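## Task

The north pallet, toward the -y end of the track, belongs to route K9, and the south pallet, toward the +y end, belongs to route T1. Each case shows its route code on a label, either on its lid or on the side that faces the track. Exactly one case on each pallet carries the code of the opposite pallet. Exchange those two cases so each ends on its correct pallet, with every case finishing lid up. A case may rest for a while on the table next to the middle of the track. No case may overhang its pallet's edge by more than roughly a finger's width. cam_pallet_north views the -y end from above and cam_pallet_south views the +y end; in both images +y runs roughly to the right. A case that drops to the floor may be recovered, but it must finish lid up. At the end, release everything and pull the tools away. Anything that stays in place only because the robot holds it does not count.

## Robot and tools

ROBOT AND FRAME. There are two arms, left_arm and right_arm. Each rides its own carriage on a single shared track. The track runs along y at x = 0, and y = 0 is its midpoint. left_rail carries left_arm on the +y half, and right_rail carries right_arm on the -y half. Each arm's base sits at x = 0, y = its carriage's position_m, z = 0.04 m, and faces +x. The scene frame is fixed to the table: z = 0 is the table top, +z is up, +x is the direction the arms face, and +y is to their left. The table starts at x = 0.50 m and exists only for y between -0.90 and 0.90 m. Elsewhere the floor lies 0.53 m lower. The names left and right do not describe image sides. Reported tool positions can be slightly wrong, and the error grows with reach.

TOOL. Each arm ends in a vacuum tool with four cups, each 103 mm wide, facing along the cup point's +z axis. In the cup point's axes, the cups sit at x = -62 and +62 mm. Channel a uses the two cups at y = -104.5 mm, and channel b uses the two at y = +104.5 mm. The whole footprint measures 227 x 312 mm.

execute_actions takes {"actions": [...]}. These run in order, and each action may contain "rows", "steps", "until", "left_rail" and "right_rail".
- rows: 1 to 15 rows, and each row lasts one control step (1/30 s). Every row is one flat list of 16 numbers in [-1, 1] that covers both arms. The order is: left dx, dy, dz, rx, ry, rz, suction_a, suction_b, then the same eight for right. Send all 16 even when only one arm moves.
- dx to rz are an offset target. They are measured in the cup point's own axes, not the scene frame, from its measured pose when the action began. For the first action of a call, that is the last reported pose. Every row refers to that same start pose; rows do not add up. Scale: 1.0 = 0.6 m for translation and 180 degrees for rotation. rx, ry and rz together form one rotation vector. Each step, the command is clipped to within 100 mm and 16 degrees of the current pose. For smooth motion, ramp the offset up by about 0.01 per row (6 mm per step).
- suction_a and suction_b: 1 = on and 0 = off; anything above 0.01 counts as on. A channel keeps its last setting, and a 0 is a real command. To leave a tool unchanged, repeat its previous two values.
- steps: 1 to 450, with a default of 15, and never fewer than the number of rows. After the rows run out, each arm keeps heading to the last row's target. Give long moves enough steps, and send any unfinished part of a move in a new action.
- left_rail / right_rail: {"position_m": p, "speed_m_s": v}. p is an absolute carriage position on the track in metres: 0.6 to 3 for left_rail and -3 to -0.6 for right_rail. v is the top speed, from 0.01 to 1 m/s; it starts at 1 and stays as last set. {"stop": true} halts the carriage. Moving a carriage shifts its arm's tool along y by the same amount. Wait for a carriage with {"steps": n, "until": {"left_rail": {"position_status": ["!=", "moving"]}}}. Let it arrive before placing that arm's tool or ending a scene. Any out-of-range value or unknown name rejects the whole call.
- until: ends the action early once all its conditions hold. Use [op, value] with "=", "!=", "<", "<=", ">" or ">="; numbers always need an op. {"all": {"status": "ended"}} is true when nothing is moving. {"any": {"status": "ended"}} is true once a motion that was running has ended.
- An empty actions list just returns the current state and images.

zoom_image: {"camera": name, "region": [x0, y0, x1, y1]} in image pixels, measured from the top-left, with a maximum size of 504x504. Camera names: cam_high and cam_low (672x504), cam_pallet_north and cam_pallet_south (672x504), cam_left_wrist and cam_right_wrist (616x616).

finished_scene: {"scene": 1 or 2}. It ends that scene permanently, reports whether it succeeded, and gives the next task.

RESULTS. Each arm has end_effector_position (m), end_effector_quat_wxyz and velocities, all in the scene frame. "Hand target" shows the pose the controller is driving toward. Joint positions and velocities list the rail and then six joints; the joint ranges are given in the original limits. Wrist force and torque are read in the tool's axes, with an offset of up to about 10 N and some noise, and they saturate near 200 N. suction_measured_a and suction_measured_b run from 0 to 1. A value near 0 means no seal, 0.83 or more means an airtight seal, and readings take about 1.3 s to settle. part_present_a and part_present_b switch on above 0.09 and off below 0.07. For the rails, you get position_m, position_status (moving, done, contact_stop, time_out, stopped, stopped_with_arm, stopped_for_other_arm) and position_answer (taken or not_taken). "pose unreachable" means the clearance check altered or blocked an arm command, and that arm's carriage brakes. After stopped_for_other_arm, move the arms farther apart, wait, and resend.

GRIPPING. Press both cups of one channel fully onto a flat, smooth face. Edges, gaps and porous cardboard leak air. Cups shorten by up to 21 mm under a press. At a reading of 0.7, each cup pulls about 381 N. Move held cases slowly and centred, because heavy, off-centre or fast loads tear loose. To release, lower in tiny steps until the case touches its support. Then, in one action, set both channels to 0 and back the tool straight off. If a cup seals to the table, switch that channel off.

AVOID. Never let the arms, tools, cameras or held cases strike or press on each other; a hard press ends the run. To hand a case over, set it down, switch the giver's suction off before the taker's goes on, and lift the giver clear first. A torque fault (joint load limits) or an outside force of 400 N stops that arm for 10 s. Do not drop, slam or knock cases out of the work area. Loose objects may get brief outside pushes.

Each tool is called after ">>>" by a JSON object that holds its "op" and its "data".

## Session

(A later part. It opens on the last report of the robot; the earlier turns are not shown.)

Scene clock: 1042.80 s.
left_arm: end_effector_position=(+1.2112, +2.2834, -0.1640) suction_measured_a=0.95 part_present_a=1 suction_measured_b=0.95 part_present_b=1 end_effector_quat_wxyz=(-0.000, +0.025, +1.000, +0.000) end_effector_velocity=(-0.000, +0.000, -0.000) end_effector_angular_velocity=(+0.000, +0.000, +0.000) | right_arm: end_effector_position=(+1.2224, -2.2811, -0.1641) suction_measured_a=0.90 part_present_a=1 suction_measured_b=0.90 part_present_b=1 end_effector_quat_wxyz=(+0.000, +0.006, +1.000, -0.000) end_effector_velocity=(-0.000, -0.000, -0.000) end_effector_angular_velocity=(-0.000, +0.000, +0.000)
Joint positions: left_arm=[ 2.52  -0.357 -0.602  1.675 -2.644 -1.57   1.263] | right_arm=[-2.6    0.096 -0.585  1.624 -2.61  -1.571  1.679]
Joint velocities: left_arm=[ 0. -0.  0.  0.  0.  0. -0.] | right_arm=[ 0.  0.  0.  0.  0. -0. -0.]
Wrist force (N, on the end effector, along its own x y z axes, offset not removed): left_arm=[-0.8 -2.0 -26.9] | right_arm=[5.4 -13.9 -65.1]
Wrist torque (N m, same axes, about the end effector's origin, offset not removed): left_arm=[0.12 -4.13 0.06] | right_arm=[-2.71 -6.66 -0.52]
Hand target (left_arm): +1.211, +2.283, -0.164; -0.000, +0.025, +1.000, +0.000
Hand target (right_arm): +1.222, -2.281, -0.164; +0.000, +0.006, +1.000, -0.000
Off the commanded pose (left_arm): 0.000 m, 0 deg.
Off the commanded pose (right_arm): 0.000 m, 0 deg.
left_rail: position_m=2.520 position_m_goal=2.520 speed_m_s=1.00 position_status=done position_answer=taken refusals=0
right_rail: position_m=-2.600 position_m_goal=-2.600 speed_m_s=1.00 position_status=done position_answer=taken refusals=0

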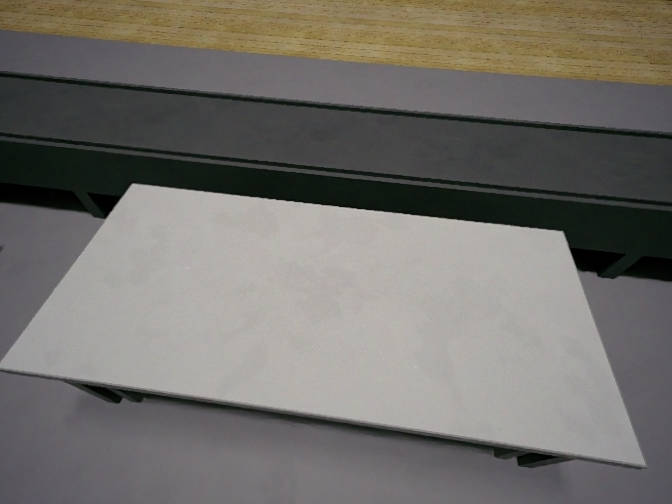

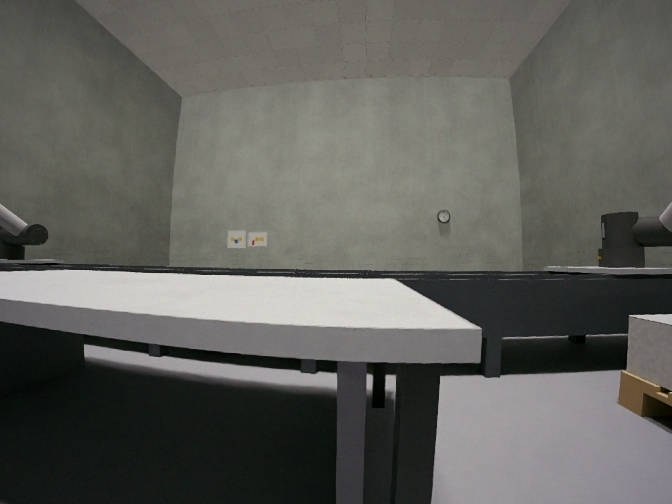

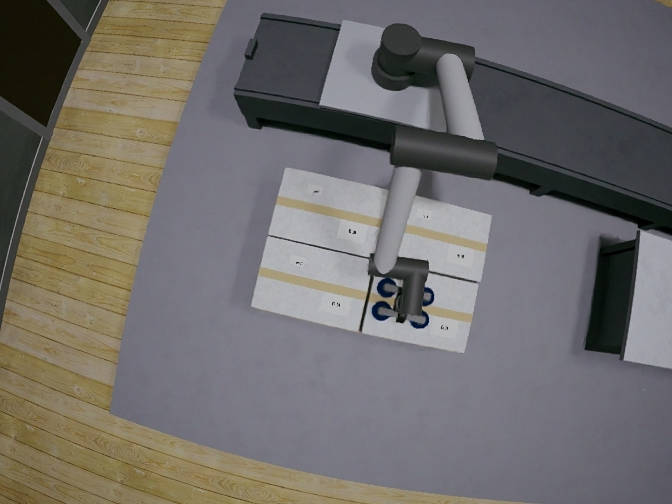

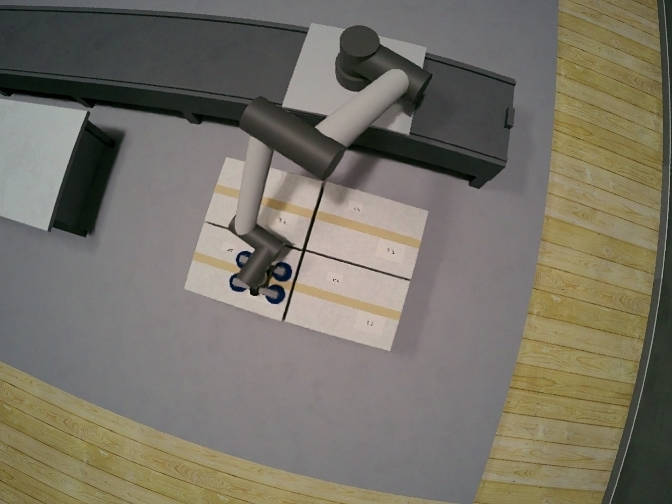

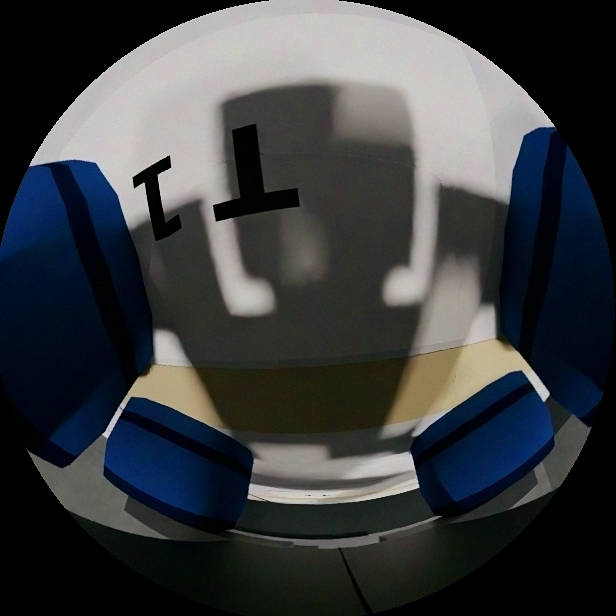

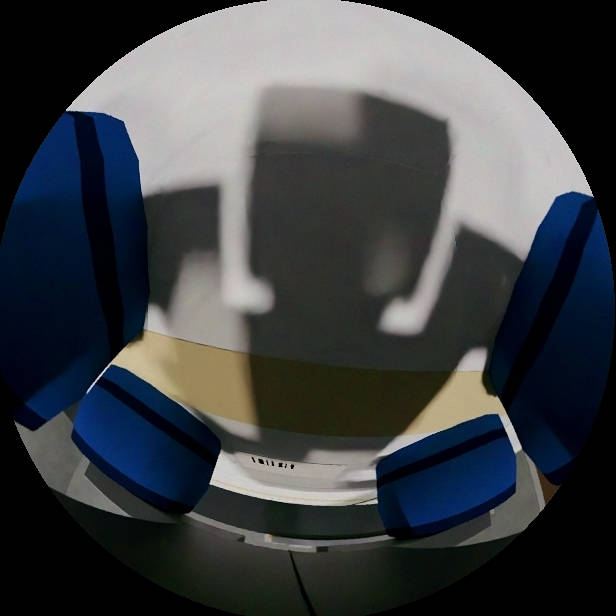

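>>> {"op": "execute_actions", "data": {"actions": [{"steps":15,"rows":[
[0,0,-0.01333,0,0,0,0,0,0,0,-0.01333,0,0,0,0,0],
[0,0,-0.03,0,0,0,0,0,0,0,-0.03,0,0,0,0,0],
[0,0,-0.04667,0,0,0,0,0,0,0,-0.04667,0,0,0,0,0],
[0,0,-0.06667,0,0,0,0,0,0,0,-0.06667,0,0,0,0,0],
[0,0,-0.09167,0,0,0,0,0,0,0,-0.09167,0,0,0,0,0],
[0,0,-0.11833,0,0,0,0,0,0,0,-0.11833,0,0,0,0,0],
[0,0,-0.145,0,0,0,0,0,0,0,-0.145,0,0,0,0,0],
[0,0,-0.17167,0,0,0,0,0,0,0,-0.17167,0,0,0,0,0],
[0,0,-0.19833,0,0,0,0,0,0,0,-0.19833,0,0,0,0,0],
[0,0,-0.225,0,0,0,0,0,0,0,-0.225,0,0,0,0,0],
[0,0,-0.24833,0,0,0,0,0,0,0,-0.24833,0,0,0,0,0],
[0,0,-0.26833,0,0,0,0,0,0,0,-0.26833,0,0,0,0,0],
[0,0,-0.28333,0,0,0,0,0,0,0,-0.28333,0,0,0,0,0],
[0,0,-0.29333,0,0,0,0,0,0,0,-0.29333,0,0,0,0,0],
[0,0,-0.3,0,0,0,0,0,0,0,-0.3,0,0,0,0,0]]}]}}

Scene clock: 1059.07 s.
left_arm: end_effector_position=(+1.2121, +2.2833, -0.0205) suction_measured_a=0.00 part_present_a=0 suction_measured_b=0.00 part_present_b=0 end_effector_quat_wxyz=(+0.001, +0.025, +1.000, +0.000) end_effector_velocity=(+0.000, -0.000, +0.345) end_effector_angular_velocity=(-0.002, -0.007, -0.000) | right_arm: end_effector_position=(+1.2233, -2.2806, -0.0206) suction_measured_a=0.00 part_present_a=0 suction_measured_b=0.00 part_present_b=0 end_effector_quat_wxyz=(+0.001, +0.006, +1.000, -0.000) end_effector_velocity=(+0.002, +0.000, +0.346) end_effector_angular_velocity=(+0.001, -0.008, -0.000)
Joint positions: left_arm=[ 2.52  -0.357 -0.744  1.693 -2.521 -1.57   1.264] | right_arm=[-2.6    0.096 -0.723  1.641 -2.49  -1.571  1.679]
Joint velocities: left_arm=[ 0.     0.    -0.328  0.008  0.313 -0.     0.   ] | right_arm=[ 0.     0.    -0.319  0.006  0.304  0.     0.   ]
Wrist force (N, on the end effector, along its own x y z axes, offset not removed): left_arm=[-0.2 1.3 -6.8] | right_arm=[-0.7 -4.8 -11.9]
Wrist torque (N m, same axes, about the end effector's origin, offset not removed): left_arm=[0.38 0.11 -0.07] | right_arm=[-0.35 0.20 0.30]
Hand target (left_arm): +1.211, +2.283, +0.015; +0.000, +0.025, +1.000, +0.000
Hand target (right_arm): +1.223, -2.280, +0.015; +0.000, +0.006, +1.000, +0.000
Off the commanded pose (left_arm): 0.036 m, 0 deg.
Off the commanded pose (right_arm): 0.036 m, 0 deg.
left_rail: position_m=2.520 position_m_goal=2.520 speed_m_s=1.00 position_status=done position_answer=taken refusals=0
right_rail: position_m=-2.600 position_m_goal=-2.600 speed_m_s=1.00 position_status=done position_answer=taken refusals=0

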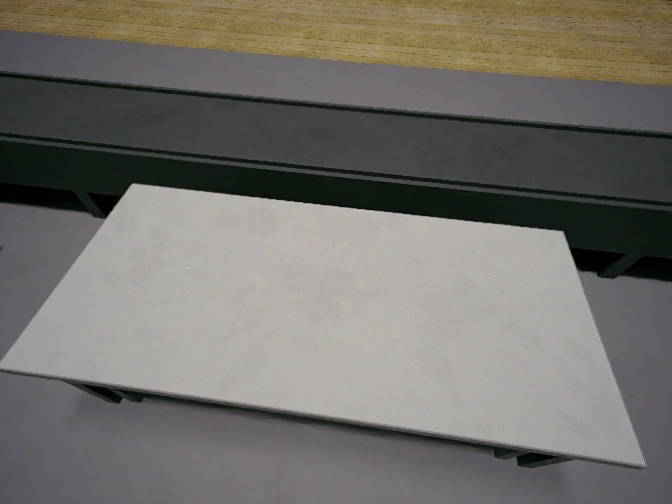

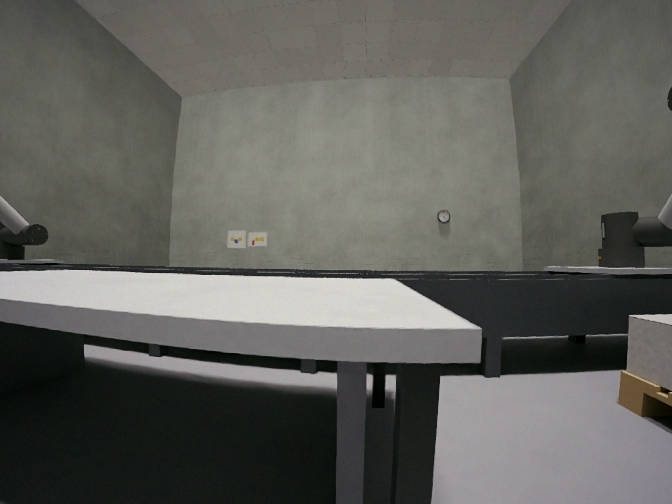

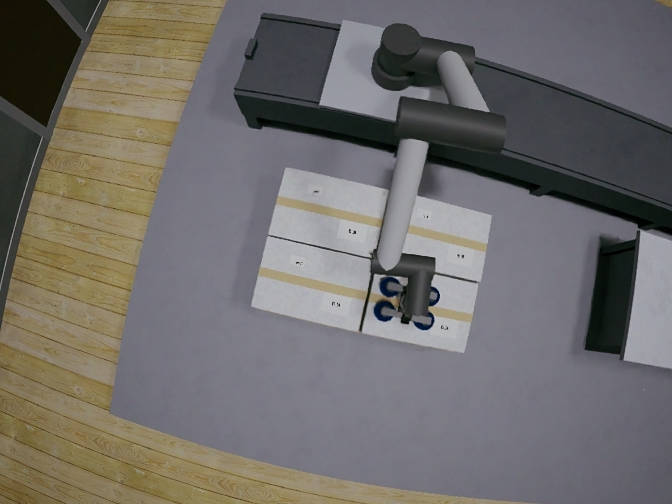

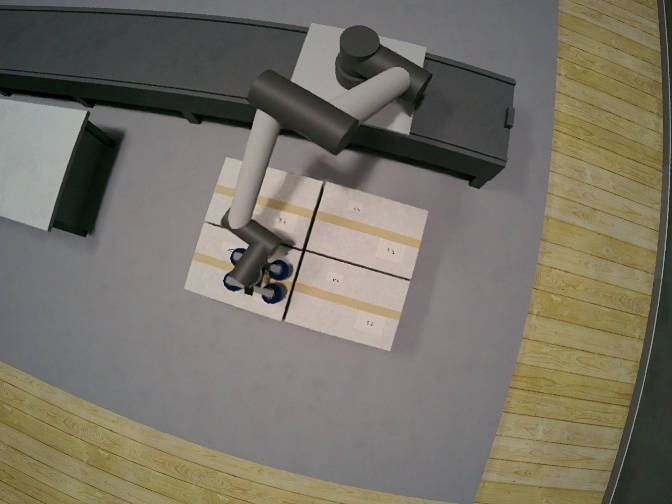

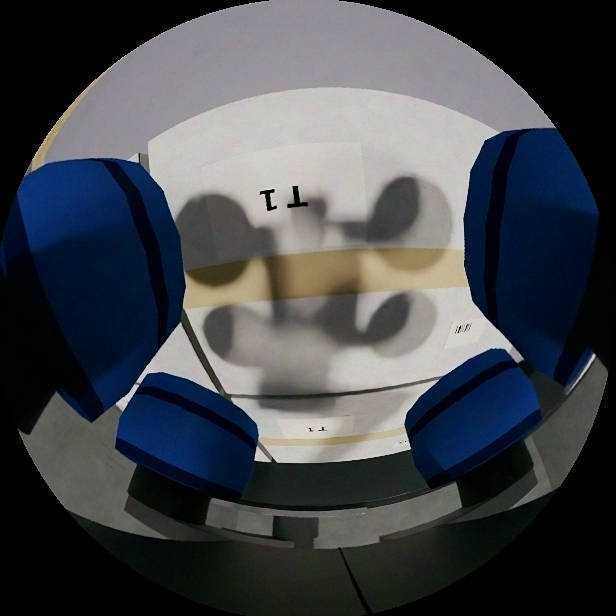

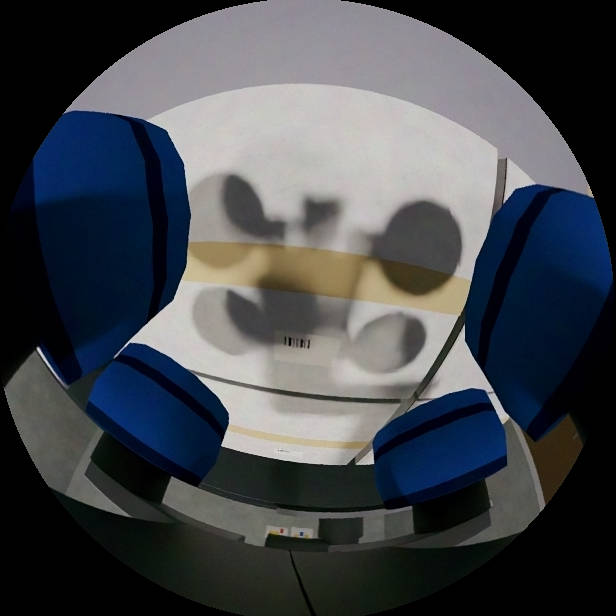

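>>> {"op": "execute_actions", "data": {"actions": []}}

>>> {"op": "zoom_image", "data": {"camera": "cam_pallet_north", "region": [240, 155, 500, 365]}}

>>> {"op": "zoom_image", "data": {"camera": "cam_pallet_south", "region": [175, 145, 440, 360]}}

Scene clock: 1067.50 s.
left_arm: end_effector_position=(+1.2113, +2.2834, +0.0146) suction_measured_a=0.00 part_present_a=0 suction_measured_b=0.00 part_present_b=0 end_effector_quat_wxyz=(+0.000, +0.025, +1.000, +0.000) end_effector_velocity=(-0.000, -0.000, +0.000) end_effector_angular_velocity=(-0.000, -0.000, -0.000) | right_arm: end_effector_position=(+1.2228, -2.2807, +0.0147) suction_measured_a=0.00 part_present_a=0 suction_measured_b=0.00 part_present_b=0 end_effector_quat_wxyz=(+0.000, +0.006, +1.000, +0.000) end_effector_velocity=(+0.000, -0.000, -0.000) end_effector_angular_velocity=(-0.000, +0.000, -0.000)
Joint positions: left_arm=[ 2.52  -0.357 -0.777  1.693 -2.487 -1.57   1.263] | right_arm=[-2.6    0.096 -0.756  1.642 -2.458 -1.571  1.679]
Joint velocities: left_arm=[ 0. -0. -0.  0.  0.  0.  0.] | right_arm=[ 0. -0.  0. -0.  0. -0. -0.]
Wrist force (N, on the end effector, along its own x y z axes, offset not removed): left_arm=[-1.8 -4.3 -1.8] | right_arm=[-2.3 -5.9 0.6]
Wrist torque (N m, same axes, about the end effector's origin, offset not removed): left_arm=[-0.59 0.40 -0.03] | right_arm=[-0.39 0.54 0.41]
Hand target (left_arm): +1.211, +2.283, +0.015; +0.000, +0.025, +1.000, +0.000
Hand target (right_arm): +1.223, -2.280, +0.015; +0.000, +0.006, +1.000, +0.000
Off the commanded pose (left_arm): 0.001 m, 0 deg.
Off the commanded pose (right_arm): 0.001 m, 0 deg.
left_rail: position_m=2.520 position_m_goal=2.520 speed_m_s=1.00 position_status=done position_answer=taken refusals=0
right_rail: position_m=-2.600 position_m_goal=-2.600 speed_m_s=1.00 position_status=done position_answer=taken refusals=0

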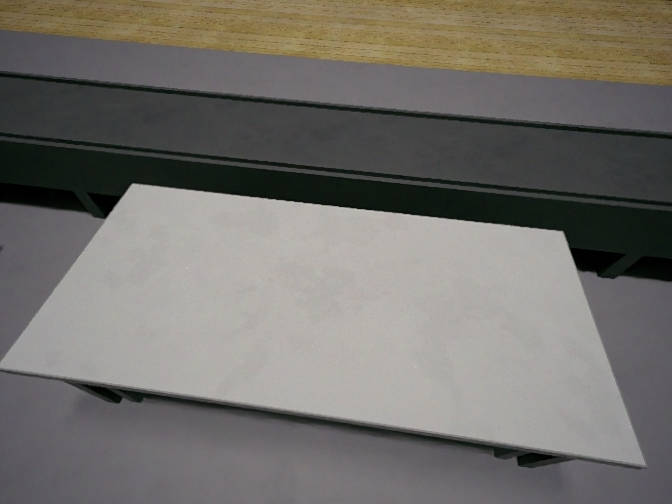

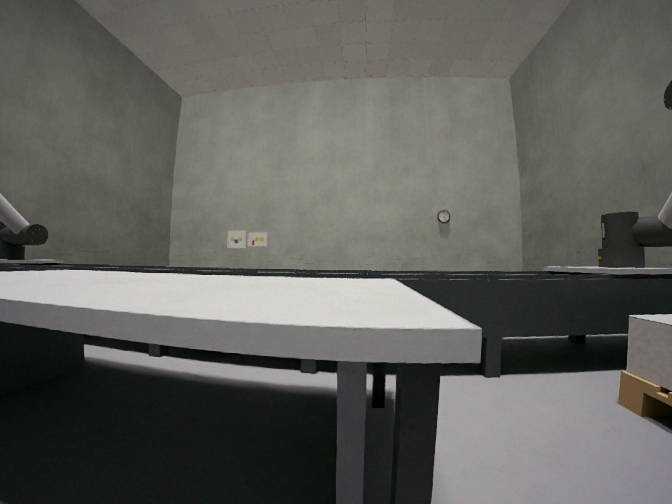

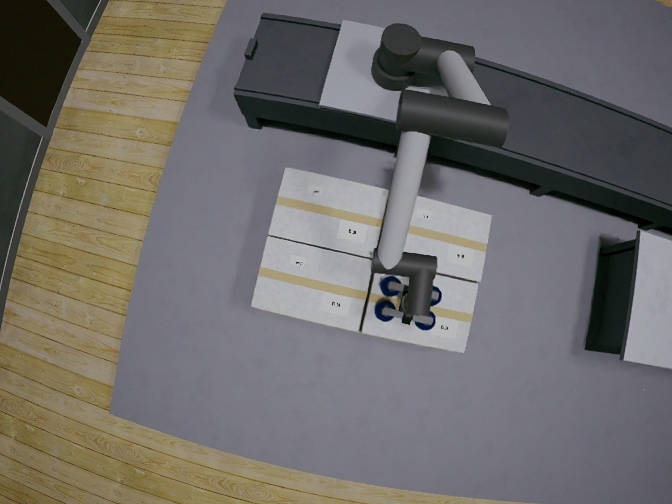

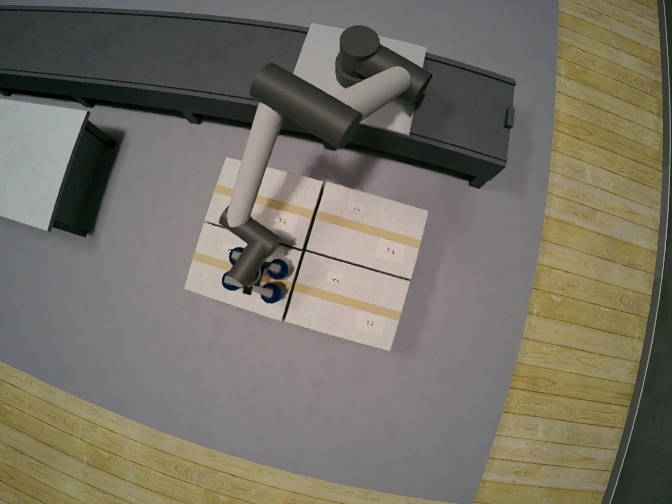

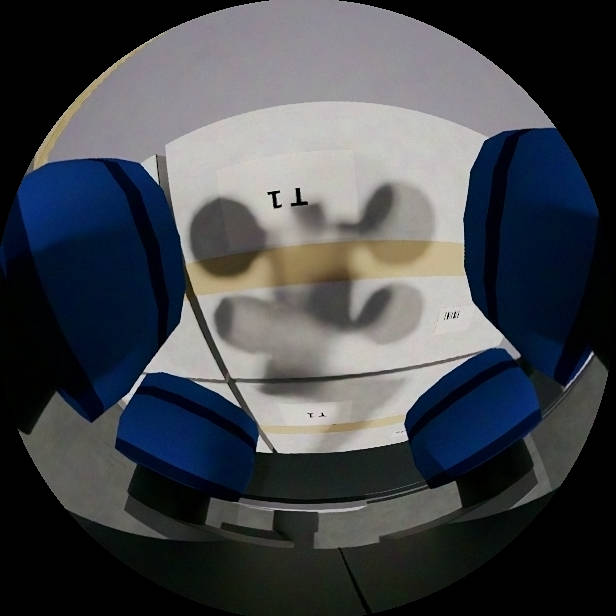

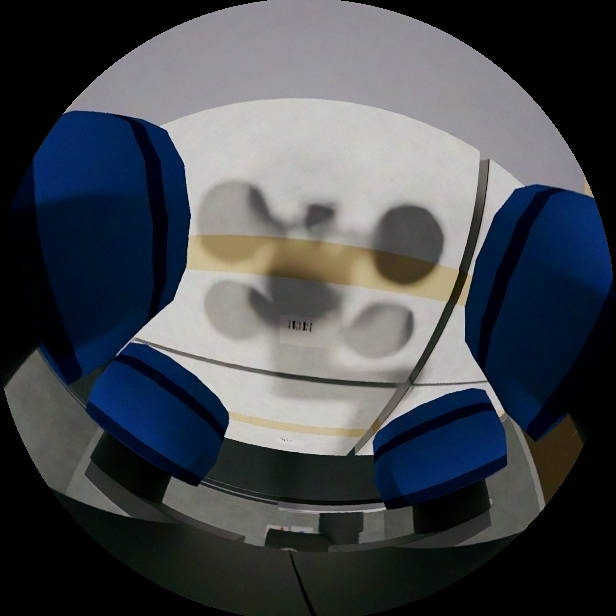

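Region (240, 155, 500, 365) of cam_pallet_north's 672x504 image, scaled by 1.938, with more detail than that image has; it fills the top 407 rows of this view, and the rest is white.

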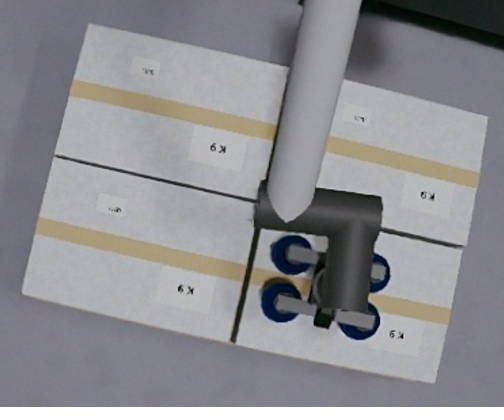

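Region (175, 145, 440, 360) of cam_pallet_south's 672x504 image, scaled by 1.902, with more detail than that image has; it fills the top 409 rows of this view, and the rest is white.

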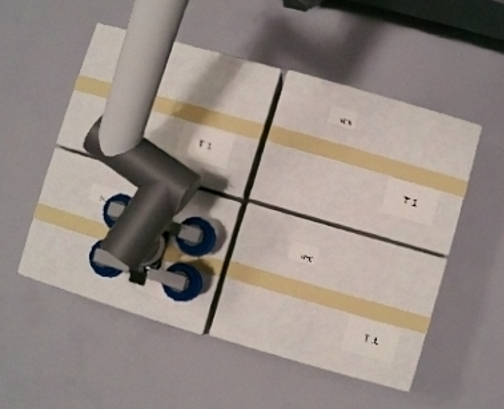

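Both cases are in their slots, aligned with their neighbours and lid up. Suction is off and both tools are about 16 cm above the lids.

>>> {"op": "finished_scene", "data": {"scene": 2}}

The scene is finished: the task was done.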